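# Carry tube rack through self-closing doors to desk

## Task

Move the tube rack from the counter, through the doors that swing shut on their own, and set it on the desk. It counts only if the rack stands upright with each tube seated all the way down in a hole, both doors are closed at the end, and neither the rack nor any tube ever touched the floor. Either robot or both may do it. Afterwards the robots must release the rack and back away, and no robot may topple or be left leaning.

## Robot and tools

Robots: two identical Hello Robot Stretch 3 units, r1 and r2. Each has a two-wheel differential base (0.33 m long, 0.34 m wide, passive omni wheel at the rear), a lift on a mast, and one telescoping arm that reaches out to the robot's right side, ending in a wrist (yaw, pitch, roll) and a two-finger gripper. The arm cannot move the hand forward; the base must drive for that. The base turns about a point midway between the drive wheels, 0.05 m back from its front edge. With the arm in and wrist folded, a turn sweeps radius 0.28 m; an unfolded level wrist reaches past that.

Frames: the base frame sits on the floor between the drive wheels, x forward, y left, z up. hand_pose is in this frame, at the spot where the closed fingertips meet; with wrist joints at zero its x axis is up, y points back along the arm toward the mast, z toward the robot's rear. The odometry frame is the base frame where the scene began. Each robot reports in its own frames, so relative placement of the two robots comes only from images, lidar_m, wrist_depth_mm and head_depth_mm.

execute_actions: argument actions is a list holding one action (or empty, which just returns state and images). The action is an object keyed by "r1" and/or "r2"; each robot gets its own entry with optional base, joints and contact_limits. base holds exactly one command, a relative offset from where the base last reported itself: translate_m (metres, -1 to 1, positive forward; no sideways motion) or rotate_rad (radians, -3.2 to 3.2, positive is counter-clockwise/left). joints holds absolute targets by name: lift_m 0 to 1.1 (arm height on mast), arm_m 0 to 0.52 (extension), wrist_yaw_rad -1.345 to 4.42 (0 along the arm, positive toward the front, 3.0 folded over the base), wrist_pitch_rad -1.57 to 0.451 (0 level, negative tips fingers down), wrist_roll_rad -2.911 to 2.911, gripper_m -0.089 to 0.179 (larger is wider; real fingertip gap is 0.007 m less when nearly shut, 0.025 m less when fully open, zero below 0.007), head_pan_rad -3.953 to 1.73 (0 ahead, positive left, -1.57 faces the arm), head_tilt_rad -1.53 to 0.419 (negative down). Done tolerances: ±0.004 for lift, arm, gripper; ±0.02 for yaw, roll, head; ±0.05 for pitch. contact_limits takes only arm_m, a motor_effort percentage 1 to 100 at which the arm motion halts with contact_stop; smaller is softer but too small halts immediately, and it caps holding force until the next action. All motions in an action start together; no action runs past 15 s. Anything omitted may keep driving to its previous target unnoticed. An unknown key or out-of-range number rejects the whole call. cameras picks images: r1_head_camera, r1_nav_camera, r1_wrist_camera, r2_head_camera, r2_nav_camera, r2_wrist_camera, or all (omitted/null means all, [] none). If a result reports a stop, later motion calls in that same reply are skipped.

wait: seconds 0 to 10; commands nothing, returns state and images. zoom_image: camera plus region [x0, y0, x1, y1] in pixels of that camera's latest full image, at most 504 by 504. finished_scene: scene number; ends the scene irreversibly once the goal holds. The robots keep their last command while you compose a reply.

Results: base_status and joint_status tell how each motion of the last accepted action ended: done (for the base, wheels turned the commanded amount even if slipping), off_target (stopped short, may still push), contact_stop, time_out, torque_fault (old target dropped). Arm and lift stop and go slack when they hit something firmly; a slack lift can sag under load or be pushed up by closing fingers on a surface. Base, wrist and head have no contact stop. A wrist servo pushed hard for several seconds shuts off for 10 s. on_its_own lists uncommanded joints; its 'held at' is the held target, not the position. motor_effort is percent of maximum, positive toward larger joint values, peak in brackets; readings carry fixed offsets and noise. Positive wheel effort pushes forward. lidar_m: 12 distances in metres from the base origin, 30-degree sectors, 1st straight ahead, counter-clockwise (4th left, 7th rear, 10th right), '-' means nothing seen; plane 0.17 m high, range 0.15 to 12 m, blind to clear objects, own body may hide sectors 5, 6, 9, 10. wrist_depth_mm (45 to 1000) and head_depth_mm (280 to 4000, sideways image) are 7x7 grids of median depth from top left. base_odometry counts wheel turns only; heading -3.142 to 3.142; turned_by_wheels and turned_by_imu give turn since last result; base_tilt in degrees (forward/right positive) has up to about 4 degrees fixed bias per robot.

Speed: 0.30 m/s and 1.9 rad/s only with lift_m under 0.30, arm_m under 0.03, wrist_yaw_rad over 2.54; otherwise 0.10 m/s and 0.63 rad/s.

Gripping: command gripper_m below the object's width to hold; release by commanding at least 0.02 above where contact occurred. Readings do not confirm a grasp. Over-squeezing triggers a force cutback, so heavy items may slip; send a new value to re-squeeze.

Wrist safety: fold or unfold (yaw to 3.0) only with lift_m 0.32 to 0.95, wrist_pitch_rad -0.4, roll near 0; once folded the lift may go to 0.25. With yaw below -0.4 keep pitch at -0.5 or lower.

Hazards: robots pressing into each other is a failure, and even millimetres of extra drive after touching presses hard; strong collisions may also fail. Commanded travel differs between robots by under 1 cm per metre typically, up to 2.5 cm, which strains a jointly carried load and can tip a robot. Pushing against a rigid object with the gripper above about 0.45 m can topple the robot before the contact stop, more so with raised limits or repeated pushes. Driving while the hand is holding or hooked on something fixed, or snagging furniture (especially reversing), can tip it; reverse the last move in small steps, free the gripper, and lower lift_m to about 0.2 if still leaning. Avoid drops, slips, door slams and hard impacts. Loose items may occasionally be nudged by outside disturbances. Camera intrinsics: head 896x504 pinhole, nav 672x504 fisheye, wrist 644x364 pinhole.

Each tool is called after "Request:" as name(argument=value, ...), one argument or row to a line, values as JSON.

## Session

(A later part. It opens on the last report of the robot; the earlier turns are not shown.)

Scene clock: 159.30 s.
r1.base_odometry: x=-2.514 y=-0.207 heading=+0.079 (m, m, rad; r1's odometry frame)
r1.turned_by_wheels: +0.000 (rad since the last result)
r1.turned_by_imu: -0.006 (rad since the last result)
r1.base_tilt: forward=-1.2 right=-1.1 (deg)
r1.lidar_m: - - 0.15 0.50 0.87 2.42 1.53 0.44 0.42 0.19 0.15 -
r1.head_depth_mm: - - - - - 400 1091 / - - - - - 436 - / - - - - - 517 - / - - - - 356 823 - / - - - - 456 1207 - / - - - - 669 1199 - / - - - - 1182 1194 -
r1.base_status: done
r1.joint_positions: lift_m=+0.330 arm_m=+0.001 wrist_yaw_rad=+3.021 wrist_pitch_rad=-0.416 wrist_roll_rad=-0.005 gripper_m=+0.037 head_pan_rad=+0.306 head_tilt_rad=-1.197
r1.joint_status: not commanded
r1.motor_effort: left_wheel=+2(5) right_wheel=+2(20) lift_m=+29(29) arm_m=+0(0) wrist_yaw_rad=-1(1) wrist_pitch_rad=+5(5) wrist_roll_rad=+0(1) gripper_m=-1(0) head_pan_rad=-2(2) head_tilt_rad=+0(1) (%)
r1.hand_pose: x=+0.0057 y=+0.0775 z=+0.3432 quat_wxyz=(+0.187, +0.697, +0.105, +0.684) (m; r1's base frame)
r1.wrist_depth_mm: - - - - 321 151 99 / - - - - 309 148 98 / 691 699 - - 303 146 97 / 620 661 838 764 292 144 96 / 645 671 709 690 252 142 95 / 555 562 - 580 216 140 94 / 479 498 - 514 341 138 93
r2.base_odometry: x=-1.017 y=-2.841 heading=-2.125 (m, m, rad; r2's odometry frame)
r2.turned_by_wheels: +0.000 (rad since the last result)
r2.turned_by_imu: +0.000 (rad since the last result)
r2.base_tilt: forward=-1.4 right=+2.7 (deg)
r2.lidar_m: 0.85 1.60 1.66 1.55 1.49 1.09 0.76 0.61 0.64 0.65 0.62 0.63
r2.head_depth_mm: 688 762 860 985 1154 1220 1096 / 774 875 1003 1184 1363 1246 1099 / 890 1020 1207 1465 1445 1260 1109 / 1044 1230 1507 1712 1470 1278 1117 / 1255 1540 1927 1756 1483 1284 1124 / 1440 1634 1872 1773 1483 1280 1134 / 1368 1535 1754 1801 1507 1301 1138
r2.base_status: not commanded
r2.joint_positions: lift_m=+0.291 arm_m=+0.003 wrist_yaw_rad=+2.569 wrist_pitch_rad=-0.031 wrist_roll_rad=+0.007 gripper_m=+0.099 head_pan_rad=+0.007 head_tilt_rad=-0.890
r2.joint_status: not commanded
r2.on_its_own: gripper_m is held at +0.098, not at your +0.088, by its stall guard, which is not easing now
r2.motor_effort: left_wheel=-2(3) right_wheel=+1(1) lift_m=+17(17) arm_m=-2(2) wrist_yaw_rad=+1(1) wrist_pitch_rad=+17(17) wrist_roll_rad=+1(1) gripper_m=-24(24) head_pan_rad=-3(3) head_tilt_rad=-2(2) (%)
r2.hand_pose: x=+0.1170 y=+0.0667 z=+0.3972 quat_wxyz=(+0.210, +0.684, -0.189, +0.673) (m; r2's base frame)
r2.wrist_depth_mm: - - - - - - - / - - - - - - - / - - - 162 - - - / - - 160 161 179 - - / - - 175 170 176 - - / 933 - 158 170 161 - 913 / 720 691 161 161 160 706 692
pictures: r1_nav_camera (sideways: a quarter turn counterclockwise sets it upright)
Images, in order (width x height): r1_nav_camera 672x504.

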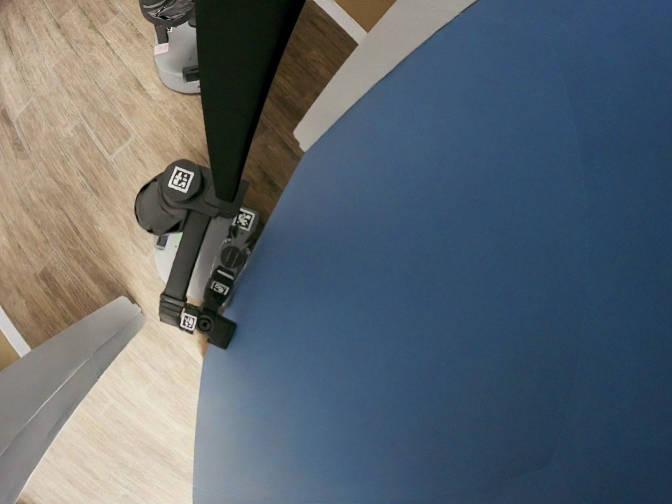

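Request:
execute_actions(
  actions=[
    {"r1":{"base":{"translate_m":-0.2}}},
  ],
  cameras=[],
)

Request:
execute_actions(
  actions=[
    {"r1":{"base":{"translate_m":-0.12},"joints":{"lift_m":0.28}}},
  ],
  cameras=["r1_nav_camera"],
)

Scene clock: 162.83 s.
r1.base_odometry: x=-2.714 y=-0.222 heading=+0.079 (m, m, rad; r1's odometry frame)
r1.turned_by_wheels: +0.000 (rad since the last result)
r1.turned_by_imu: -0.004 (rad since the last result)
r1.base_tilt: forward=-1.3 right=-1.0 (deg)
r1.lidar_m: - 0.15 0.32 1.21 1.58 2.24 1.40 0.97 0.32 0.20 0.15 -
r1.head_depth_mm: - - - - 306 437 919 / - - - - 345 631 - / - - - 306 451 1044 - / - - - 346 702 1212 - / - - 306 452 1237 1208 - / - - 346 700 1272 1198 - / - 305 451 1086 1278 1187 -
r1.base_status: done
r1.joint_positions: lift_m=+0.330 arm_m=+0.001 wrist_yaw_rad=+3.019 wrist_pitch_rad=-0.416 wrist_roll_rad=-0.005 gripper_m=+0.037 head_pan_rad=+0.305 head_tilt_rad=-1.197
r1.joint_status: not commanded
r1.motor_effort: left_wheel=+1(6) right_wheel=+2(11) lift_m=+29(29) arm_m=+1(1) wrist_yaw_rad=+1(7) wrist_pitch_rad=+5(5) wrist_roll_rad=+0(1) gripper_m=-1(0) head_pan_rad=-1(2) head_tilt_rad=-2(1) (%)
r1.hand_pose: x=+0.0063 y=+0.0774 z=+0.3432 quat_wxyz=(+0.188, +0.698, +0.104, +0.683) (m; r1's base frame)
r1.wrist_depth_mm: - - - - - 499 250 / - - - - - 498 236 / - 663 769 - - 445 222 / 797 635 757 849 787 394 210 / 660 666 710 690 684 364 201 / 556 558 - 569 606 333 191 / 480 495 - 520 481 300 183
r2.base_odometry: x=-1.017 y=-2.841 heading=-2.125 (m, m, rad; r2's odometry frame)
r2.turned_by_wheels: +0.000 (rad since the last result)
r2.turned_by_imu: +0.000 (rad since the last result)
r2.base_tilt: forward=-1.5 right=+2.7 (deg)
r2.lidar_m: 0.85 1.60 1.65 1.55 1.49 1.09 0.67 0.61 0.64 0.65 0.62 0.63
r2.head_depth_mm: 688 763 860 986 1154 1217 1096 / 777 873 1007 1174 1370 1250 1104 / 885 1023 1201 1465 1455 1259 1110 / 1043 1234 1501 1694 1469 1264 1118 / 1257 1536 1934 1762 1483 1281 1120 / 1435 1646 1878 1778 1497 1284 1129 / 1378 1537 1748 1794 1504 1294 1145
r2.base_status: not commanded
r2.joint_positions: lift_m=+0.291 arm_m=+0.003 wrist_yaw_rad=+2.569 wrist_pitch_rad=-0.031 wrist_roll_rad=+0.007 gripper_m=+0.099 head_pan_rad=+0.007 head_tilt_rad=-0.890
r2.joint_status: not commanded
r2.on_its_own: gripper_m is held at +0.098, not at your +0.088, by its stall guard, which is not easing now
r2.motor_effort: left_wheel=-2(2) right_wheel=+1(2) lift_m=+16(17) arm_m=-2(2) wrist_yaw_rad=+0(1) wrist_pitch_rad=+17(17) wrist_roll_rad=+0(1) gripper_m=-24(23) head_pan_rad=-3(3) head_tilt_rad=-3(3) (%)
r2.hand_pose: x=+0.1170 y=+0.0667 z=+0.3972 quat_wxyz=(+0.210, +0.684, -0.189, +0.673) (m; r2's base frame)
r2.wrist_depth_mm: - - - - - - - / - - - - - - - / - - - 161 - - - / - - 160 162 180 - - / - - 176 169 176 - - / 909 - 157 169 160 - 906 / 725 663 161 161 161 681 676
pictures: none
No camera images: the call's "cameras" was empty. Leave "cameras" out to get every camera's image.

Scene clock: 164.60 s.
r1.base_odometry: x=-2.833 y=-0.232 heading=+0.079 (m, m, rad; r1's odometry frame)
r1.turned_by_wheels: +0.000 (rad since the last result)
r1.turned_by_imu: -0.001 (rad since the last result)
r1.base_tilt: forward=-1.2 right=-1.1 (deg)
r1.lidar_m: 0.19 0.25 0.59 0.78 0.78 2.14 1.32 0.92 0.55 0.29 0.20 0.19
r1.head_depth_mm: - - - 328 452 726 1008 / - - 304 389 579 1015 1093 / - 290 341 480 805 1195 - / - 311 409 625 1228 1206 - / 294 356 511 898 1267 1205 - / 320 431 679 1330 1275 1204 - / 373 546 931 1344 1277 1192 -
r1.base_status: done
r1.joint_positions: lift_m=+0.280 arm_m=+0.001 wrist_yaw_rad=+3.020 wrist_pitch_rad=-0.416 wrist_roll_rad=-0.005 gripper_m=+0.037 head_pan_rad=+0.305 head_tilt_rad=-1.197
r1.joint_status: all done
r1.motor_effort: left_wheel=+2(4) right_wheel=+0(4) lift_m=+23(23) arm_m=+0(0) wrist_yaw_rad=+1(1) wrist_pitch_rad=+5(5) wrist_roll_rad=+0(1) gripper_m=+1(0) head_pan_rad=-2(0) head_tilt_rad=-1(2) (%)
r1.hand_pose: x=+0.0061 y=+0.0774 z=+0.2934 quat_wxyz=(+0.188, +0.698, +0.104, +0.684) (m; r1's base frame)
r1.wrist_depth_mm: - - - - - 833 479 / - - - - - 599 441 / 941 962 659 902 - 631 408 / 724 734 661 721 781 673 375 / 595 593 632 619 623 603 352 / 496 505 - 522 528 515 331 / 441 - - - 430 450 313
r2.base_odometry: x=-1.017 y=-2.841 heading=-2.125 (m, m, rad; r2's odometry frame)
r2.turned_by_wheels: +0.000 (rad since the last result)
r2.turned_by_imu: +0.000 (rad since the last result)
r2.base_tilt: forward=-1.5 right=+2.7 (deg)
r2.lidar_m: 0.85 1.60 1.65 1.55 1.49 0.64 0.74 0.62 0.64 0.65 0.62 0.64
r2.head_depth_mm: 689 762 863 983 1153 1222 1094 / 776 872 1006 1180 1369 1246 1097 / 891 1023 1196 1457 1463 1255 1111 / 1043 1230 1513 1686 1467 1271 1117 / 1259 1532 1917 1764 1485 1269 1125 / 1451 1620 1878 1783 1483 1287 1133 / 1377 1530 1753 1798 1509 1297 1141
r2.base_status: not commanded
r2.joint_positions: lift_m=+0.291 arm_m=+0.003 wrist_yaw_rad=+2.569 wrist_pitch_rad=-0.031 wrist_roll_rad=+0.007 gripper_m=+0.099 head_pan_rad=+0.007 head_tilt_rad=-0.890
r2.joint_status: not commanded
r2.on_its_own: gripper_m is held at +0.098, not at your +0.088, by its stall guard, which is not easing now
r2.motor_effort: left_wheel=-2(2) right_wheel=+1(1) lift_m=+17(17) arm_m=-2(3) wrist_yaw_rad=+1(2) wrist_pitch_rad=+17(17) wrist_roll_rad=+1(1) gripper_m=-23(24) head_pan_rad=-3(3) head_tilt_rad=-3(2) (%)
r2.hand_pose: x=+0.1170 y=+0.0667 z=+0.3972 quat_wxyz=(+0.210, +0.684, -0.189, +0.673) (m; r2's base frame)
r2.wrist_depth_mm: - - - - - - - / - - - - - - - / - - - 161 - - - / - - 160 162 179 - - / - - 176 170 175 - - / 940 - 158 171 161 - 911 / 702 679 160 161 159 690 695
pictures: r1_nav_camera (sideways: a quarter turn counterclockwise sets it upright)
Images, in order (width x height): r1_nav_camera 672x504.

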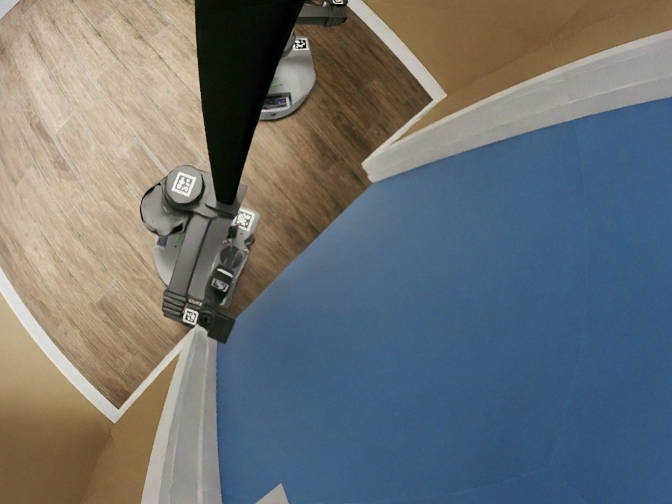

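Request:
execute_actions(
  actions=[
    {"r1":{"base":{"translate_m":-1.0},"joints":{"head_pan_rad":-1.57,"head_tilt_rad":-0.4}}},
  ],
  cameras=[],
)

Request:
execute_actions(
  actions=[
    {"r1":{"base":{"translate_m":-0.27}}},
  ],
  cameras=[],
)

Scene clock: 169.87 s.
r1.base_odometry: x=-3.830 y=-0.311 heading=+0.079 (m, m, rad; r1's odometry frame)
r1.turned_by_wheels: +0.000 (rad since the last result)
r1.turned_by_imu: -0.009 (rad since the last result)
r1.base_tilt: forward=-1.3 right=-1.0 (deg)
r1.lidar_m: 1.11 0.96 1.09 1.71 1.31 1.22 0.65 0.45 0.43 0.44 0.57 1.00
r1.head_depth_mm: 330 351 375 402 435 473 518 / 345 368 394 425 461 505 556 / 361 387 416 451 491 539 600 / 378 407 440 479 526 582 652 / 398 430 467 511 564 629 711 / 420 456 499 548 610 688 785 / 445 485 533 590 664 753 877
r1.base_status: done
r1.joint_positions: lift_m=+0.280 arm_m=+0.001 wrist_yaw_rad=+3.020 wrist_pitch_rad=-0.416 wrist_roll_rad=-0.005 gripper_m=+0.037 head_pan_rad=-1.563 head_tilt_rad=-0.409
r1.joint_status: all done
r1.motor_effort: left_wheel=+2(6) right_wheel=-1(6) lift_m=+23(23) arm_m=+0(0) wrist_yaw_rad=+1(1) wrist_pitch_rad=+5(5) wrist_roll_rad=+0(0) gripper_m=+0(0) head_pan_rad=-2(37) head_tilt_rad=+4(44) (%)
r1.hand_pose: x=+0.0061 y=+0.0774 z=+0.2934 quat_wxyz=(+0.188, +0.698, +0.104, +0.684) (m; r1's base frame)
r1.wrist_depth_mm: - - - - - - - / - - - - - - 915 / 949 960 - - - - 782 / 724 729 747 762 769 796 765 / 585 598 632 615 619 623 638 / 497 503 - 519 543 517 535 / 441 - - - 438 456 451
r2.base_odometry: x=-1.017 y=-2.841 heading=-2.125 (m, m, rad; r2's odometry frame)
r2.turned_by_wheels: +0.000 (rad since the last result)
r2.turned_by_imu: +0.000 (rad since the last result)
r2.base_tilt: forward=-1.6 right=+2.7 (deg)
r2.lidar_m: 0.85 1.60 1.65 1.06 1.49 1.04 0.74 0.61 0.65 0.65 0.62 0.64
r2.head_depth_mm: 687 763 861 989 1151 1221 1095 / 778 872 1000 1179 1368 1248 1102 / 887 1023 1203 1474 1460 1259 1115 / 1040 1227 1506 1692 1472 1272 1122 / 1259 1547 1909 1764 1476 1276 1129 / 1441 1634 1887 1775 1493 1288 1137 / 1370 1548 1754 1797 1513 1297 1141
r2.base_status: not commanded
r2.joint_positions: lift_m=+0.291 arm_m=+0.003 wrist_yaw_rad=+2.569 wrist_pitch_rad=-0.031 wrist_roll_rad=+0.007 gripper_m=+0.099 head_pan_rad=+0.007 head_tilt_rad=-0.890
r2.joint_status: not commanded
r2.on_its_own: gripper_m is held at +0.098, not at your +0.088, by its stall guard, which is not easing now
r2.motor_effort: left_wheel=-2(2) right_wheel=+1(1) lift_m=+17(17) arm_m=-3(3) wrist_yaw_rad=+1(1) wrist_pitch_rad=+17(17) wrist_roll_rad=+1(1) gripper_m=-23(23) head_pan_rad=-3(3) head_tilt_rad=-3(3) (%)
r2.hand_pose: x=+0.1170 y=+0.0667 z=+0.3972 quat_wxyz=(+0.210, +0.684, -0.189, +0.673) (m; r2's base frame)
r2.wrist_depth_mm: - - - - - - - / - - - - - - - / 932 - - 161 - - - / - - 160 162 181 - - / 919 - 175 170 176 - - / 861 - 159 170 161 - 933 / 712 671 161 161 160 679 703
pictures: none
No camera images: the call's "cameras" was empty. Leave "cameras" out to get every camera's image.

Scene clock: 172.53 s.
r1.base_odometry: x=-4.100 y=-0.332 heading=+0.079 (m, m, rad; r1's odometry frame)
r1.turned_by_wheels: +0.000 (rad since the last result)
r1.turned_by_imu: -0.003 (rad since the last result)
r1.base_tilt: forward=-1.3 right=-1.1 (deg)
r1.lidar_m: 1.26 1.17 1.80 1.52 1.05 0.99 0.48 0.33 0.31 0.31 0.41 0.95
r1.head_depth_mm: - - - 285 304 330 361 / - - 283 297 322 352 387 / - - 290 314 342 376 418 / - 287 307 334 366 405 454 / 284 299 325 356 393 438 496 / 293 317 347 381 424 478 546 / 310 337 371 411 461 524 608
r1.base_status: done
r1.joint_positions: lift_m=+0.280 arm_m=+0.001 wrist_yaw_rad=+3.020 wrist_pitch_rad=-0.416 wrist_roll_rad=-0.005 gripper_m=+0.037 head_pan_rad=-1.563 head_tilt_rad=-0.409
r1.joint_status: not commanded
r1.motor_effort: left_wheel=+2(5) right_wheel=+0(5) lift_m=+24(23) arm_m=+1(0) wrist_yaw_rad=+0(1) wrist_pitch_rad=+5(5) wrist_roll_rad=+0(0) gripper_m=-1(0) head_pan_rad=-2(1) head_tilt_rad=+4(4) (%)
r1.hand_pose: x=+0.0061 y=+0.0774 z=+0.2934 quat_wxyz=(+0.188, +0.698, +0.104, +0.684) (m; r1's base frame)
r1.wrist_depth_mm: 849 - - - - - - / 888 - - - - - - / 871 944 - - - - - / 718 739 752 753 779 790 801 / 590 594 629 609 624 621 634 / 498 504 - 525 534 529 531 / 440 - - - 432 455 457
r2.base_odometry: x=-1.017 y=-2.841 heading=-2.125 (m, m, rad; r2's odometry frame)
r2.turned_by_wheels: +0.000 (rad since the last result)
r2.turned_by_imu: +0.000 (rad since the last result)
r2.base_tilt: forward=-1.5 right=+2.7 (deg)
r2.lidar_m: 0.85 1.60 1.65 1.29 1.48 1.04 0.74 0.61 0.64 0.65 0.62 0.63
r2.head_depth_mm: 686 763 859 986 1159 1226 1096 / 774 873 1003 1182 1369 1245 1105 / 889 1024 1208 1458 1456 1255 1112 / 1046 1226 1505 1697 1469 1271 1117 / 1259 1554 1930 1754 1472 1280 1130 / 1446 1629 1879 1788 1490 1290 1130 / 1374 1537 1749 1800 1500 1300 1140
r2.base_status: not commanded
r2.joint_positions: lift_m=+0.291 arm_m=+0.003 wrist_yaw_rad=+2.569 wrist_pitch_rad=-0.031 wrist_roll_rad=+0.007 gripper_m=+0.099 head_pan_rad=+0.007 head_tilt_rad=-0.890
r2.joint_status: not commanded
r2.on_its_own: gripper_m is held at +0.098, not at your +0.088, by its stall guard, which is not easing now
r2.motor_effort: left_wheel=-2(2) right_wheel=+2(1) lift_m=+17(17) arm_m=-2(2) wrist_yaw_rad=+1(2) wrist_pitch_rad=+17(17) wrist_roll_rad=+1(1) gripper_m=-24(23) head_pan_rad=-3(3) head_tilt_rad=-2(3) (%)
r2.hand_pose: x=+0.1170 y=+0.0667 z=+0.3972 quat_wxyz=(+0.210, +0.684, -0.189, +0.673) (m; r2's base frame)
r2.wrist_depth_mm: - - - - - - - / - - - - - - - / - - - 162 - - - / - - 161 162 180 - - / - - 177 170 175 - - / 920 - 158 171 162 - 886 / 709 670 161 160 159 688 700
pictures: none
No camera images: the call's "cameras" was empty. Leave "cameras" out to get every camera's image.

Request:
execute_actions(
  actions=[
    {"r1":{"base":{"rotate_rad":-1.77},"joints":{"lift_m":0.55}}},
  ],
  cameras=[],
)

Request:
execute_actions(
  actions=[
    {"r1":{"base":{"translate_m":-0.24},"joints":{"lift_m":0.82,"wrist_yaw_rad":2.2}}},
  ],
  cameras=[],
)

Request:
execute_actions(
  actions=[
    {"r1":{"base":{"rotate_rad":-0.35},"joints":{"lift_m":0.93,"wrist_yaw_rad":0,"gripper_m":0.09,"wrist_pitch_rad":0,"arm_m":0.2}}},
  ],
  cameras=["r1_head_camera","r1_wrist_camera"],
)

Scene clock: 177.10 s.
r1.base_odometry: x=-4.100 y=-0.332 heading=-1.691 (m, m, rad; r1's odometry frame)
r1.turned_by_wheels: -1.770 (rad since the last result)
r1.turned_by_imu: -1.774 (rad since the last result)
r1.base_tilt: forward=-1.3 right=-1.0 (deg)
r1.lidar_m: 0.31 0.36 0.62 1.25 1.18 1.17 1.80 1.15 0.99 0.62 0.36 0.31
r1.head_depth_mm: 789 842 904 977 1057 1157 1266 / 810 867 930 1011 1096 1202 1304 / 834 895 963 1043 1133 1256 1344 / 845 903 964 1044 1132 1234 1297 / 679 707 738 774 816 856 905 / 543 560 583 603 627 650 680 / 452 466 479 494 508 525 544
r1.base_status: done
r1.joint_positions: lift_m=+0.550 arm_m=+0.001 wrist_yaw_rad=+3.020 wrist_pitch_rad=-0.416 wrist_roll_rad=-0.005 gripper_m=+0.037 head_pan_rad=-1.563 head_tilt_rad=-0.408
r1.joint_status: all done
r1.motor_effort: left_wheel=+2(7) right_wheel=-1(5) lift_m=+35(37) arm_m=+0(1) wrist_yaw_rad=+1(1) wrist_pitch_rad=+6(5) wrist_roll_rad=+0(0) gripper_m=+0(0) head_pan_rad=-2(2) head_tilt_rad=+4(5) (%)
r1.hand_pose: x=+0.0061 y=+0.0774 z=+0.5629 quat_wxyz=(+0.188, +0.698, +0.104, +0.684) (m; r1's base frame)
r1.wrist_depth_mm: - - - - - 858 494 / - - - - - 818 479 / - - - - - 785 467 / - - - - - 734 451 / 964 968 - - - 704 438 / 808 822 - 849 883 689 430 / 713 715 - 721 714 621 421
r2.base_odometry: x=-1.017 y=-2.841 heading=-2.125 (m, m, rad; r2's odometry frame)
r2.turned_by_wheels: +0.000 (rad since the last result)
r2.turned_by_imu: +0.000 (rad since the last result)
r2.base_tilt: forward=-1.5 right=+2.7 (deg)
r2.lidar_m: 0.85 1.60 1.66 1.17 1.49 1.04 0.74 0.61 0.64 0.65 0.62 0.63
r2.head_depth_mm: 690 762 862 984 1155 1219 1098 / 778 873 1003 1179 1356 1245 1100 / 891 1024 1202 1462 1454 1257 1115 / 1041 1231 1499 1687 1451 1263 1122 / 1258 1557 1934 1773 1478 1283 1130 / 1441 1622 1873 1766 1488 1289 1135 / 1374 1540 1746 1798 1510 1302 1140
r2.base_status: not commanded
r2.joint_positions: lift_m=+0.291 arm_m=+0.003 wrist_yaw_rad=+2.569 wrist_pitch_rad=-0.031 wrist_roll_rad=+0.007 gripper_m=+0.099 head_pan_rad=+0.007 head_tilt_rad=-0.890
r2.joint_status: not commanded
r2.on_its_own: gripper_m is held at +0.098, not at your +0.088, by its stall guard, which is not easing now
r2.motor_effort: left_wheel=-2(2) right_wheel=+1(1) lift_m=+16(17) arm_m=-3(2) wrist_yaw_rad=+1(1) wrist_pitch_rad=+17(17) wrist_roll_rad=+0(1) gripper_m=-24(23) head_pan_rad=-3(3) head_tilt_rad=-3(2) (%)
r2.hand_pose: x=+0.1170 y=+0.0667 z=+0.3972 quat_wxyz=(+0.210, +0.684, -0.189, +0.673) (m; r2's base frame)
r2.wrist_depth_mm: 912 - - - - - - / - - - - - - - / - - - 161 - - - / - - 160 163 180 - - / - 994 176 170 176 - - / 951 - 158 170 161 - 916 / 708 662 161 161 160 710 691
pictures: none
No camera images: the call's "cameras" was empty. Leave "cameras" out to get every camera's image.

Scene clock: 181.00 s.
r1.base_odometry: x=-4.071 y=-0.094 heading=-1.691 (m, m, rad; r1's odometry frame)
r1.turned_by_wheels: +0.000 (rad since the last result)
r1.turned_by_imu: -0.003 (rad since the last result)
r1.base_tilt: forward=-1.2 right=-1.0 (deg)
r1.lidar_m: 0.54 0.63 1.08 1.30 1.13 1.56 1.56 1.08 0.93 0.91 0.63 0.54
r1.head_depth_mm: 731 784 843 907 990 1081 1197 / 755 807 864 938 1016 1117 1236 / 777 833 898 974 1064 1175 1282 / 799 857 926 1009 1107 1223 1321 / 823 886 957 1048 1150 1271 1360 / 848 914 983 1055 1131 1177 1223 / 815 841 865 893 918 949 983
r1.base_status: done
r1.joint_positions: lift_m=+0.820 arm_m=+0.001 wrist_yaw_rad=+2.202 wrist_pitch_rad=-0.416 wrist_roll_rad=-0.005 gripper_m=+0.037 head_pan_rad=-1.563 head_tilt_rad=-0.408
r1.joint_status: all done
r1.motor_effort: left_wheel=+2(2) right_wheel=-1(5) lift_m=+35(37) arm_m=+1(1) wrist_yaw_rad=-1(1) wrist_pitch_rad=+5(5) wrist_roll_rad=+0(0) gripper_m=+0(1) head_pan_rad=-2(2) head_tilt_rad=+4(4) (%)
r1.hand_pose: x=+0.1601 y=-0.0131 z=+0.8329 quat_wxyz=(+0.444, +0.681, -0.182, +0.552) (m; r1's base frame)
r1.wrist_depth_mm: - - - 674 517 412 346 / - - - 713 540 430 358 / - - - 785 575 452 370 / - - - 865 608 469 383 / - - - 911 625 495 402 / - - - - 626 524 418 / 989 - 990 - 814 540 438
r2.base_odometry: x=-1.017 y=-2.841 heading=-2.125 (m, m, rad; r2's odometry frame)
r2.turned_by_wheels: +0.000 (rad since the last result)
r2.turned_by_imu: +0.000 (rad since the last result)
r2.base_tilt: forward=-1.5 right=+2.7 (deg)
r2.lidar_m: 0.85 1.60 1.66 0.99 1.49 1.04 0.74 0.61 0.64 0.65 0.62 0.64
r2.head_depth_mm: 689 765 859 983 1154 1223 1096 / 777 874 1005 1181 1369 1251 1104 / 889 1019 1200 1466 1465 1259 1103 / 1045 1227 1511 1690 1470 1273 1115 / 1261 1545 1913 1762 1477 1284 1123 / 1440 1633 1873 1783 1488 1290 1133 / 1379 1534 1746 1797 1502 1292 1142
r2.base_status: not commanded
r2.joint_positions: lift_m=+0.291 arm_m=+0.003 wrist_yaw_rad=+2.569 wrist_pitch_rad=-0.031 wrist_roll_rad=+0.007 gripper_m=+0.099 head_pan_rad=+0.007 head_tilt_rad=-0.890
r2.joint_status: not commanded
r2.on_its_own: gripper_m is held at +0.098, not at your +0.088, by its stall guard, which is not easing now
r2.motor_effort: left_wheel=-2(2) right_wheel=+1(1) lift_m=+17(17) arm_m=-2(2) wrist_yaw_rad=+0(2) wrist_pitch_rad=+17(17) wrist_roll_rad=+0(0) gripper_m=-24(23) head_pan_rad=-3(3) head_tilt_rad=-3(2) (%)
r2.hand_pose: x=+0.1170 y=+0.0667 z=+0.3972 quat_wxyz=(+0.210, +0.684, -0.189, +0.673) (m; r2's base frame)
r2.wrist_depth_mm: - - - - - - - / - - - - - - - / - - - 162 - - - / - - 161 163 180 - - / - 983 176 170 177 - - / 953 - 158 170 161 - 925 / 705 674 160 162 160 694 691
pictures: none
No camera images: the call's "cameras" was empty. Leave "cameras" out to get every camera's image.

Scene clock: 183.70 s.
r1.base_odometry: x=-4.071 y=-0.094 heading=-2.041 (m, m, rad; r1's odometry frame)
r1.turned_by_wheels: -0.350 (rad since the last result)
r1.turned_by_imu: -0.351 (rad since the last result)
r1.base_tilt: forward=-1.3 right=-1.1 (deg)
r1.lidar_m: 0.54 0.55 0.71 1.30 1.42 1.02 1.56 1.45 0.99 0.92 0.85 0.58
r1.head_depth_mm: 783 840 907 979 - 1221 1307 / 777 834 900 962 - 1219 1291 / 772 828 892 953 - 1202 1286 / 768 812 875 951 1054 1161 1282 / 750 814 869 942 1040 1144 1270 / 758 810 875 946 1034 1140 1263 / 752 809 865 940 1027 1130 1248
r1.base_status: done
r1.joint_positions: lift_m=+0.930 arm_m=+0.200 wrist_yaw_rad=+0.002 wrist_pitch_rad=-0.022 wrist_roll_rad=-0.005 gripper_m=+0.090 head_pan_rad=-1.563 head_tilt_rad=-0.408
r1.joint_status: all done
r1.motor_effort: left_wheel=+1(5) right_wheel=-1(4) lift_m=+35(37) arm_m=+4(4) wrist_yaw_rad=-1(0) wrist_pitch_rad=+7(9) wrist_roll_rad=-1(0) gripper_m=+0(79) head_pan_rad=-2(2) head_tilt_rad=+4(4) (%)
r1.hand_pose: x=-0.0211 y=-0.6003 z=+1.0387 quat_wxyz=(+0.709, +0.009, -0.705, -0.007) (m; r1's base frame)
r1.wrist_depth_mm: 426 431 435 449 461 470 477 / 437 445 446 457 466 479 489 / 450 455 460 469 480 489 499 / 462 465 471 482 496 506 517 / 475 487 484 501 506 518 530 / 486 492 505 516 526 541 548 / 495 508 513 531 536 551 566
r2.base_odometry: x=-1.017 y=-2.841 heading=-2.125 (m, m, rad; r2's odometry frame)
r2.turned_by_wheels: +0.000 (rad since the last result)
r2.turned_by_imu: +0.000 (rad since the last result)
r2.base_tilt: forward=-1.6 right=+2.7 (deg)
r2.lidar_m: 0.85 1.60 1.66 1.02 1.49 1.04 0.74 0.61 0.64 0.64 0.62 0.63
r2.head_depth_mm: 689 763 861 981 1159 1225 1093 / 776 873 1005 1180 1370 1247 1110 / 890 1021 1204 1464 1446 1259 1107 / 1041 1230 1499 1689 1472 1265 1117 / 1264 1558 1923 1766 1481 1274 1124 / 1432 1638 1869 1788 1488 1289 1129 / 1370 1530 1755 1794 1512 1298 1142
r2.base_status: not commanded
r2.joint_positions: lift_m=+0.291 arm_m=+0.003 wrist_yaw_rad=+2.569 wrist_pitch_rad=-0.031 wrist_roll_rad=+0.007 gripper_m=+0.099 head_pan_rad=+0.007 head_tilt_rad=-0.890
r2.joint_status: not commanded
r2.on_its_own: gripper_m is held at +0.098, not at your +0.088, by its stall guard, which is not easing now
r2.motor_effort: left_wheel=-2(2) right_wheel=+1(1) lift_m=+17(17) arm_m=-3(1) wrist_yaw_rad=+1(0) wrist_pitch_rad=+17(17) wrist_roll_rad=+0(1) gripper_m=-23(24) head_pan_rad=-3(3) head_tilt_rad=-3(3) (%)
r2.hand_pose: x=+0.1170 y=+0.0667 z=+0.3972 quat_wxyz=(+0.210, +0.684, -0.189, +0.673) (m; r2's base frame)
r2.wrist_depth_mm: - - - - - - - / - - - - - - - / - - - 161 - - - / - - 160 162 180 - - / - 965 176 170 175 - - / 939 - 158 171 161 - 903 / 706 672 161 160 160 689 688
pictures: r1_head_camera (sideways: a quarter turn clockwise sets it upright), r1_wrist_camera
Images, in order (width x height): r1_head_camera 896x504, r1_wrist_camera 644x364.

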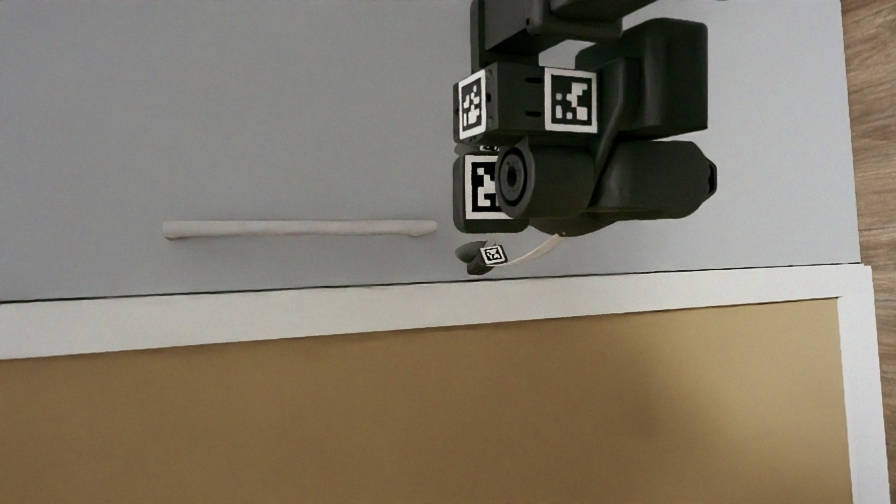

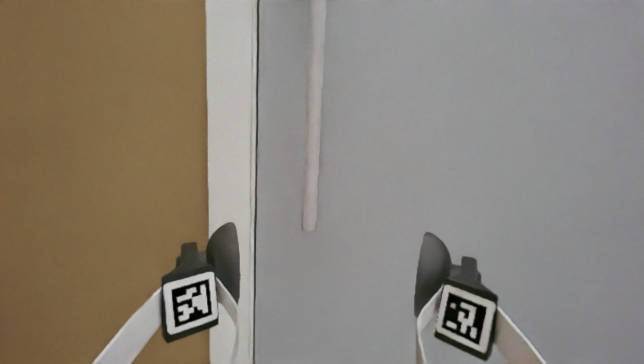

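Request:
execute_actions(
  actions=[
    {"r1":{"base":{"translate_m":0.023},"joints":{"lift_m":0.95,"arm_m":0.465}},"r2":{"base":{"rotate_rad":2.1}}},
  ],
  cameras=["r1_wrist_camera","r2_nav_camera"],
)

Scene clock: 187.13 s.
r1.base_odometry: x=-4.081 y=-0.114 heading=-2.040 (m, m, rad; r1's odometry frame)
r1.turned_by_wheels: +0.000 (rad since the last result)
r1.turned_by_imu: -0.001 (rad since the last result)
r1.base_tilt: forward=-1.1 right=-1.1 (deg)
r1.lidar_m: 0.52 0.53 0.68 1.30 1.42 1.15 1.58 1.43 0.99 0.91 0.81 0.55
r1.head_depth_mm: 779 839 900 - 1094 1193 1302 / 776 831 884 996 1063 1178 1303 / 770 819 873 992 1060 1171 1288 / 770 821 877 969 1044 1150 1277 / 752 806 874 951 1041 1146 1274 / 756 807 872 948 1029 1132 1258 / 749 806 866 937 1021 1124 1251
r1.base_status: done
r1.joint_positions: lift_m=+0.950 arm_m=+0.465 wrist_yaw_rad=+0.000 wrist_pitch_rad=-0.022 wrist_roll_rad=-0.005 gripper_m=+0.090 head_pan_rad=-1.563 head_tilt_rad=-0.408
r1.joint_status: all done
r1.motor_effort: left_wheel=+3(5) right_wheel=-1(2) lift_m=+35(37) arm_m=+4(4) wrist_yaw_rad=+0(1) wrist_pitch_rad=+7(7) wrist_roll_rad=+0(0) gripper_m=-1(0) head_pan_rad=-2(2) head_tilt_rad=+4(5) (%)
r1.hand_pose: x=-0.0214 y=-0.8653 z=+1.0588 quat_wxyz=(+0.709, +0.008, -0.705, -0.008) (m; r1's base frame)
r1.wrist_depth_mm: 191 183 200 145 207 210 215 / 196 188 205 204 211 217 220 / 201 192 211 211 219 222 226 / 207 198 216 216 224 227 233 / 212 203 221 223 230 235 240 / 218 208 229 229 235 243 247 / 223 214 235 236 244 250 256
r2.base_odometry: x=-1.017 y=-2.841 heading=-0.025 (m, m, rad; r2's odometry frame)
r2.turned_by_wheels: +2.100 (rad since the last result)
r2.turned_by_imu: +2.123 (rad since the last result)
r2.base_tilt: forward=-1.5 right=+2.7 (deg)
r2.lidar_m: 1.48 1.04 0.74 0.61 0.64 0.65 0.62 0.63 0.85 1.60 1.66 1.04
r2.head_depth_mm: 1295 1495 1774 1689 1433 1242 1097 / 1291 1486 1772 1712 1449 1243 1101 / 1289 1486 1768 1726 1448 1265 1112 / 1278 1494 1753 1733 1465 1273 1116 / 1279 1479 1756 1767 1478 1281 1123 / 1278 1476 1743 1774 1492 1297 1139 / 1270 1479 1652 1664 1502 1302 1140
r2.base_status: done
r2.joint_positions: lift_m=+0.291 arm_m=+0.003 wrist_yaw_rad=+2.569 wrist_pitch_rad=-0.031 wrist_roll_rad=+0.007 gripper_m=+0.099 head_pan_rad=+0.007 head_tilt_rad=-0.890
r2.joint_status: not commanded
r2.on_its_own: gripper_m is held at +0.098, not at your +0.088, by its stall guard, which is not easing now
r2.motor_effort: left_wheel=-2(9) right_wheel=+1(7) lift_m=+17(17) arm_m=-2(2) wrist_yaw_rad=+1(0) wrist_pitch_rad=+17(17) wrist_roll_rad=+0(1) gripper_m=-24(23) head_pan_rad=-3(3) head_tilt_rad=-2(3) (%)
r2.hand_pose: x=+0.1170 y=+0.0667 z=+0.3972 quat_wxyz=(+0.210, +0.684, -0.189, +0.673) (m; r2's base frame)
r2.wrist_depth_mm: 578 650 753 897 - - - / 577 672 763 909 - - - / 549 692 753 161 - - - / 540 676 161 162 180 - - / 549 663 176 170 176 - - / 556 - 157 169 161 - 905 / 558 674 162 161 160 687 696
pictures: r1_wrist_camera, r2_nav_camera (sideways: a quarter turn counterclockwise sets it upright)
Images, in order (width x height): r1_wrist_camera 644x364, r2_nav_camera 672x504.

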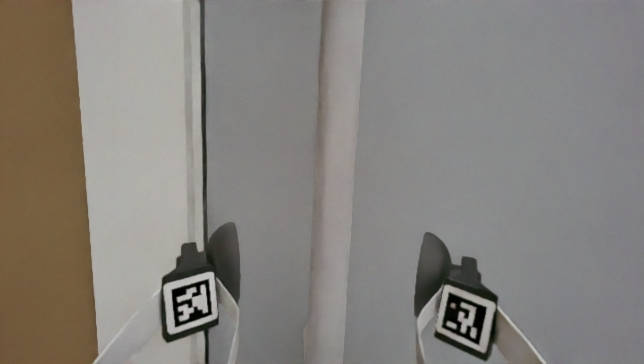

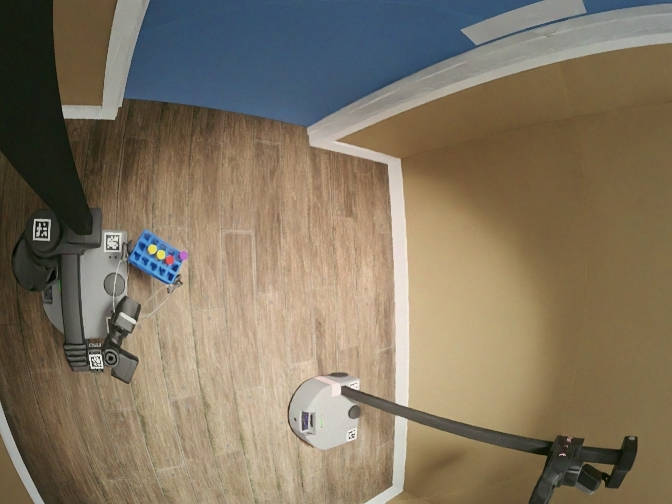

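Request:
execute_actions(
  actions=[
    {"r1":{"joints":{"arm_m":0.475,"gripper_m":-0.015}}},
  ],
  cameras=["r1_wrist_camera"],
)

Request:
execute_actions(
  actions=[
    {"r1":{"base":{"translate_m":-0.038},"joints":{"arm_m":0.403,"wrist_yaw_rad":0.087}},"r2":{"base":{"translate_m":0.15}}},
  ],
  cameras=[],
)

Request:
execute_actions(
  actions=[
    {"r1":{"base":{"translate_m":-0.044},"joints":{"arm_m":0.335,"wrist_yaw_rad":0.175}},"r2":{"base":{"translate_m":0.15}}},
  ],
  cameras=[],
)

Request:
execute_actions(
  actions=[
    {"r1":{"base":{"translate_m":-0.05},"joints":{"arm_m":0.271,"wrist_yaw_rad":0.265}},"r2":{"base":{"translate_m":0.15}}},
  ],
  cameras=["r1_wrist_camera"],
)

Scene clock: 189.80 s.
r1.base_odometry: x=-4.081 y=-0.114 heading=-2.040 (m, m, rad; r1's odometry frame)
r1.turned_by_wheels: +0.000 (rad since the last result)
r1.turned_by_imu: -0.001 (rad since the last result)
r1.base_tilt: forward=-1.2 right=-1.0 (deg)
r1.lidar_m: 0.52 0.53 0.68 1.30 1.42 1.15 1.59 1.43 0.98 0.91 0.81 0.55
r1.head_depth_mm: 780 835 903 - 1092 1189 1303 / 772 832 887 993 1065 1177 1292 / 769 820 871 992 1061 1165 1289 / 768 820 876 963 1042 1148 1287 / 751 808 877 953 1039 1150 1262 / 755 808 873 946 1030 1138 1267 / 750 801 865 938 1026 1125 1249
r1.base_status: not commanded
r1.joint_positions: lift_m=+0.950 arm_m=+0.475 wrist_yaw_rad=-0.002 wrist_pitch_rad=-0.022 wrist_roll_rad=-0.005 gripper_m=-0.014 head_pan_rad=-1.563 head_tilt_rad=-0.408
r1.joint_status: all done
r1.motor_effort: left_wheel=+1(2) right_wheel=+0(1) lift_m=+35(35) arm_m=+3(5) wrist_yaw_rad=+2(3) wrist_pitch_rad=+8(8) wrist_roll_rad=-1(1) gripper_m=-13(84) head_pan_rad=-1(2) head_tilt_rad=+4(4) (%)
r1.hand_pose: x=-0.0219 y=-0.8754 z=+1.0588 quat_wxyz=(+0.709, +0.007, -0.705, -0.009) (m; r1's base frame)
r1.wrist_depth_mm: 173 174 190 134 198 201 205 / 185 178 195 195 203 206 210 / 190 183 200 201 208 212 217 / 194 188 205 206 214 217 223 / 202 192 211 146 220 224 230 / 206 198 215 148 226 231 237 / 212 203 225 225 234 239 244
r2.base_odometry: x=-1.017 y=-2.841 heading=-0.025 (m, m, rad; r2's odometry frame)
r2.turned_by_wheels: +0.000 (rad since the last result)
r2.turned_by_imu: +0.000 (rad since the last result)
r2.base_tilt: forward=-1.6 right=+2.6 (deg)
r2.lidar_m: 1.48 1.04 0.74 0.61 0.64 0.65 0.62 0.63 0.85 1.60 1.65 1.04
r2.head_depth_mm: 1292 1496 1794 1676 1430 1240 1095 / 1290 1497 1765 1724 1440 1257 1100 / 1285 1493 1762 1724 1461 1260 1109 / 1281 1483 1754 1745 1469 1266 1118 / 1280 1475 1758 1758 1482 1275 1124 / 1279 1472 1752 1787 1490 1288 1131 / 1270 1472 1640 1652 1498 1303 1145
r2.base_status: not commanded
r2.joint_positions: lift_m=+0.291 arm_m=+0.003 wrist_yaw_rad=+2.569 wrist_pitch_rad=-0.031 wrist_roll_rad=+0.007 gripper_m=+0.099 head_pan_rad=+0.007 head_tilt_rad=-0.890
r2.joint_status: not commanded
r2.on_its_own: gripper_m is held at +0.098, not at your +0.088, by its stall guard, which is not easing now
r2.motor_effort: left_wheel=-2(2) right_wheel=+1(1) lift_m=+16(16) arm_m=-2(3) wrist_yaw_rad=+1(1) wrist_pitch_rad=+17(17) wrist_roll_rad=+1(0) gripper_m=-23(24) head_pan_rad=-3(3) head_tilt_rad=-3(2) (%)
r2.hand_pose: x=+0.1170 y=+0.0667 z=+0.3972 quat_wxyz=(+0.210, +0.684, -0.189, +0.673) (m; r2's base frame)
r2.wrist_depth_mm: 578 653 756 920 - - - / 577 658 759 923 - - - / 548 676 766 161 - - - / 554 687 160 161 180 - - / 547 670 176 171 175 - - / 566 - 158 170 161 - 914 / 556 665 162 160 160 694 696
pictures: r1_wrist_camera
Images, in order (width x height): r1_wrist_camera 644x364.

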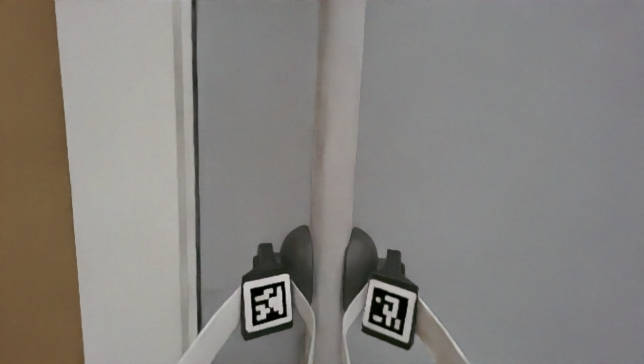

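Scene clock: 192.07 s.
r1.base_odometry: x=-4.064 y=-0.081 heading=-2.040 (m, m, rad; r1's odometry frame)
r1.turned_by_wheels: +0.000 (rad since the last result)
r1.turned_by_imu: +0.000 (rad since the last result)
r1.base_tilt: forward=-1.2 right=-1.0 (deg)
r1.lidar_m: 0.56 0.57 0.73 1.30 1.42 0.99 1.55 1.45 0.94 0.85 0.87 0.59
r1.head_depth_mm: 735 787 852 - 1041 1131 1272 / 724 777 828 940 998 1106 1240 / 715 768 818 - 982 1088 1215 / 703 740 806 890 962 1077 1207 / 736 803 865 951 1031 1149 1276 / 757 815 872 952 1034 1141 1269 / 753 804 868 942 1031 1128 1252
r1.base_status: done
r1.joint_positions: lift_m=+0.950 arm_m=+0.403 wrist_yaw_rad=+0.092 wrist_pitch_rad=-0.022 wrist_roll_rad=-0.005 gripper_m=-0.014 head_pan_rad=-1.563 head_tilt_rad=-0.408
r1.joint_status: all done
r1.motor_effort: left_wheel=+4(7) right_wheel=-3(7) lift_m=+35(35) arm_m=-6(10) wrist_yaw_rad=-3(24) wrist_pitch_rad=+7(7) wrist_roll_rad=-1(0) gripper_m=-12(17) head_pan_rad=-2(2) head_tilt_rad=+3(3) (%)
r1.hand_pose: x=+0.0020 y=-0.8030 z=+1.0588 quat_wxyz=(+0.709, +0.040, -0.704, +0.025) (m; r1's base frame)
r1.wrist_depth_mm: 267 263 193 136 198 201 203 / 271 267 197 196 202 206 209 / 278 276 203 202 208 211 215 / 287 283 208 208 214 216 222 / 295 290 214 149 220 224 228 / 304 300 220 150 226 230 234 / 312 310 227 227 233 236 240
r2.base_odometry: x=-0.867 y=-2.845 heading=-0.025 (m, m, rad; r2's odometry frame)
r2.turned_by_wheels: +0.000 (rad since the last result)
r2.turned_by_imu: +0.000 (rad since the last result)
r2.base_tilt: forward=-1.5 right=+2.7 (deg)
r2.lidar_m: 1.33 0.98 0.74 0.71 0.65 0.80 0.77 0.79 1.06 1.58 1.61 0.88
r2.head_depth_mm: 1156 1333 1597 1700 1435 1245 1101 / 1157 1335 1575 1708 1437 1257 1106 / 1147 1331 1581 1730 1451 1262 1114 / 1148 1326 1571 1760 1469 1270 1120 / 1140 1322 1571 1746 1470 1282 1126 / 1143 1319 1565 1747 1481 1285 1133 / 1134 1315 1538 1656 1474 1289 1138
r2.base_status: done
r2.joint_positions: lift_m=+0.291 arm_m=+0.003 wrist_yaw_rad=+2.569 wrist_pitch_rad=-0.031 wrist_roll_rad=+0.007 gripper_m=+0.099 head_pan_rad=+0.007 head_tilt_rad=-0.890
r2.joint_status: not commanded
r2.on_its_own: gripper_m is held at +0.098, not at your +0.088, by its stall guard, which is not easing now
r2.motor_effort: left_wheel=-2(8) right_wheel=+1(7) lift_m=+17(16) arm_m=-2(3) wrist_yaw_rad=+1(1) wrist_pitch_rad=+17(17) wrist_roll_rad=+1(1) gripper_m=-23(24) head_pan_rad=-3(3) head_tilt_rad=-3(2) (%)
r2.hand_pose: x=+0.1170 y=+0.0667 z=+0.3972 quat_wxyz=(+0.210, +0.684, -0.189, +0.673) (m; r2's base frame)
r2.wrist_depth_mm: 581 657 757 883 998 - - / 604 669 751 938 - - - / 618 675 771 161 - - - / 623 697 161 161 181 - - / 625 688 175 171 175 - - / 649 - 158 170 162 - 891 / 633 687 160 161 160 689 690
pictures: none
No camera images: the call's "cameras" was empty. Leave "cameras" out to get every camera's image.

Scene clock: 194.33 s.
r1.base_odometry: x=-4.044 y=-0.041 heading=-2.040 (m, m, rad; r1's odometry frame)
r1.turned_by_wheels: +0.000 (rad since the last result)
r1.turned_by_imu: +0.000 (rad since the last result)
r1.base_tilt: forward=-1.2 right=-1.0 (deg)
r1.lidar_m: 0.60 0.61 0.79 1.30 0.86 0.85 1.50 1.46 0.89 0.78 0.93 0.64
r1.head_depth_mm: 692 743 807 - 981 1077 1209 / 676 728 779 - 946 1039 1167 / 663 709 760 - 924 1008 1124 / 648 686 740 814 887 976 1086 / 638 690 754 920 1001 1123 1281 / 755 814 878 951 1040 1141 1272 / 759 814 874 948 1031 1139 1263
r1.base_status: done
r1.joint_positions: lift_m=+0.950 arm_m=+0.335 wrist_yaw_rad=+0.186 wrist_pitch_rad=-0.023 wrist_roll_rad=-0.005 gripper_m=-0.014 head_pan_rad=-1.563 head_tilt_rad=-0.408
r1.joint_status: all done
r1.motor_effort: left_wheel=+5(3) right_wheel=-5(7) lift_m=+35(35) arm_m=-6(8) wrist_yaw_rad=-8(25) wrist_pitch_rad=+8(7) wrist_roll_rad=-1(0) gripper_m=-13(15) head_pan_rad=-2(2) head_tilt_rad=+4(4) (%)
r1.hand_pose: x=+0.0257 y=-0.7317 z=+1.0586 quat_wxyz=(+0.707, +0.074, -0.701, +0.058) (m; r1's base frame)
r1.wrist_depth_mm: 361 352 193 193 197 199 200 / 373 358 199 198 202 203 206 / 382 371 203 202 207 209 212 / 392 383 208 149 213 214 217 / 405 392 214 150 219 222 223 / 416 401 219 150 225 228 230 / 428 414 229 228 233 234 237
r2.base_odometry: x=-0.717 y=-2.849 heading=-0.026 (m, m, rad; r2's odometry frame)
r2.turned_by_wheels: +0.000 (rad since the last result)
r2.turned_by_imu: +0.000 (rad since the last result)
r2.base_tilt: forward=-1.5 right=+2.7 (deg)
r2.lidar_m: 1.18 0.93 0.75 0.72 0.74 0.87 0.92 0.94 1.26 1.52 0.86 0.72
r2.head_depth_mm: 1017 1180 1402 1633 1431 1237 1101 / 1019 1177 1397 1615 1439 1249 1103 / 1014 1172 1395 1639 1461 1250 1113 / 1009 1168 1388 1647 1471 1267 1122 / 1008 1167 1386 1637 1478 1279 1125 / 1007 1163 1378 1631 1493 1286 1133 / 1005 1157 1371 1604 1472 1299 1139
r2.base_status: done
r2.joint_positions: lift_m=+0.291 arm_m=+0.003 wrist_yaw_rad=+2.569 wrist_pitch_rad=-0.031 wrist_roll_rad=+0.007 gripper_m=+0.099 head_pan_rad=+0.007 head_tilt_rad=-0.890
r2.joint_status: not commanded
r2.on_its_own: gripper_m is held at +0.098, not at your +0.088, by its stall guard, which is not easing now
r2.motor_effort: left_wheel=-2(7) right_wheel=+2(6) lift_m=+17(17) arm_m=-2(3) wrist_yaw_rad=+0(1) wrist_pitch_rad=+17(17) wrist_roll_rad=+1(0) gripper_m=-24(23) head_pan_rad=-2(3) head_tilt_rad=-3(3) (%)
r2.hand_pose: x=+0.1170 y=+0.0667 z=+0.3972 quat_wxyz=(+0.210, +0.684, -0.189, +0.673) (m; r2's base frame)
r2.wrist_depth_mm: 587 649 739 852 - - 881 / 599 670 774 866 - - 914 / 620 687 774 161 - - 929 / 622 678 160 162 181 - 955 / 625 675 176 170 176 - 987 / 641 - 158 170 161 - 919 / 658 674 161 160 160 694 686
pictures: none
No camera images: the call's "cameras" was empty. Leave "cameras" out to get every camera's image.

Scene clock: 196.60 s.
r1.base_odometry: x=-4.022 y=+0.003 heading=-2.040 (m, m, rad; r1's odometry frame)
r1.turned_by_wheels: +0.000 (rad since the last result)
r1.turned_by_imu: +0.000 (rad since the last result)
r1.base_tilt: forward=-1.2 right=-1.1 (deg)
r1.lidar_m: 0.65 0.66 0.85 1.29 0.74 1.55 1.45 1.47 0.84 0.71 0.94 0.69
r1.head_depth_mm: 654 705 763 - 939 1031 1167 / 632 680 738 - 907 981 1098 / 613 659 711 - 874 936 1044 / 594 632 683 671 820 895 994 / 578 614 664 718 794 887 1209 / 734 796 871 945 1042 1152 1275 / 759 814 880 949 1038 1139 1263
r1.base_status: done
r1.joint_positions: lift_m=+0.950 arm_m=+0.271 wrist_yaw_rad=+0.282 wrist_pitch_rad=-0.023 wrist_roll_rad=-0.005 gripper_m=-0.014 head_pan_rad=-1.563 head_tilt_rad=-0.408
r1.joint_status: all done
r1.on_its_own: wrist_yaw_rad is at rest, and its effort (-13) is outside its rest range (-12 to +12)
r1.motor_effort: left_wheel=+5(6) right_wheel=-7(9) lift_m=+35(35) arm_m=-5(7) wrist_yaw_rad=-13(20) wrist_pitch_rad=+7(8) wrist_roll_rad=+0(1) gripper_m=-14(16) head_pan_rad=-2(2) head_tilt_rad=+4(2) (%)
r1.hand_pose: x=+0.0497 y=-0.6619 z=+1.0584 quat_wxyz=(+0.703, +0.108, -0.697, +0.091) (m; r1's base frame)
r1.wrist_depth_mm: 478 452 195 193 195 197 197 / 493 464 200 198 201 202 203 / 511 478 204 145 206 206 208 / 531 491 209 148 212 213 214 / 545 504 216 149 217 219 219 / 556 524 491 150 224 226 228 / 574 541 230 227 232 232 234
r2.base_odometry: x=-0.567 y=-2.852 heading=-0.026 (m, m, rad; r2's odometry frame)
r2.turned_by_wheels: +0.000 (rad since the last result)
r2.turned_by_imu: +0.000 (rad since the last result)
r2.base_tilt: forward=-1.5 right=+2.6 (deg)
r2.lidar_m: 1.03 0.94 0.76 0.72 0.74 0.88 1.07 1.10 1.47 1.43 0.59 1.08
r2.head_depth_mm: 883 1026 1218 1492 1432 1240 1098 / 882 1021 1204 1491 1443 1250 1111 / 879 1019 1215 1493 1441 1259 1112 / 878 1013 1202 1482 1474 1264 1123 / 875 1010 1197 1469 1483 1284 1125 / 873 1011 1197 1474 1494 1284 1134 / 873 1010 1189 1461 1467 1295 1145
r2.base_status: done
r2.joint_positions: lift_m=+0.291 arm_m=+0.003 wrist_yaw_rad=+2.569 wrist_pitch_rad=-0.031 wrist_roll_rad=+0.007 gripper_m=+0.099 head_pan_rad=+0.007 head_tilt_rad=-0.890
r2.joint_status: not commanded
r2.on_its_own: gripper_m is held at +0.098, not at your +0.088, by its stall guard, which is not easing now
r2.motor_effort: left_wheel=-2(10) right_wheel=+1(5) lift_m=+17(17) arm_m=-1(2) wrist_yaw_rad=+2(2) wrist_pitch_rad=+17(17) wrist_roll_rad=+1(1) gripper_m=-23(24) head_pan_rad=-3(3) head_tilt_rad=-2(2) (%)
r2.hand_pose: x=+0.1170 y=+0.0667 z=+0.3972 quat_wxyz=(+0.210, +0.684, -0.189, +0.673) (m; r2's base frame)
r2.wrist_depth_mm: 595 670 779 842 - 952 780 / 609 660 793 841 - 986 771 / 608 680 793 161 - - 794 / 619 697 161 162 181 987 805 / 640 683 176 169 177 980 844 / 658 - 159 170 162 - 812 / 648 677 160 160 159 676 688
pictures: r1_wrist_camera
Images, in order (width x height): r1_wrist_camera 644x364.

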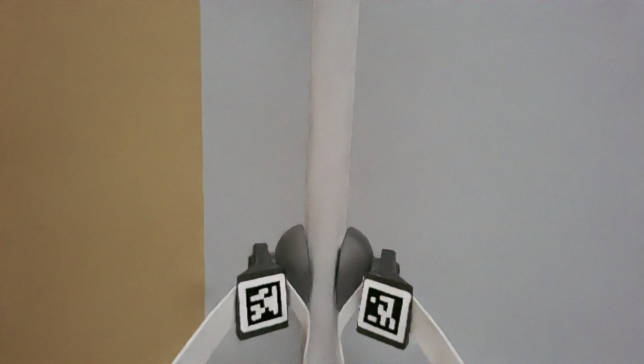

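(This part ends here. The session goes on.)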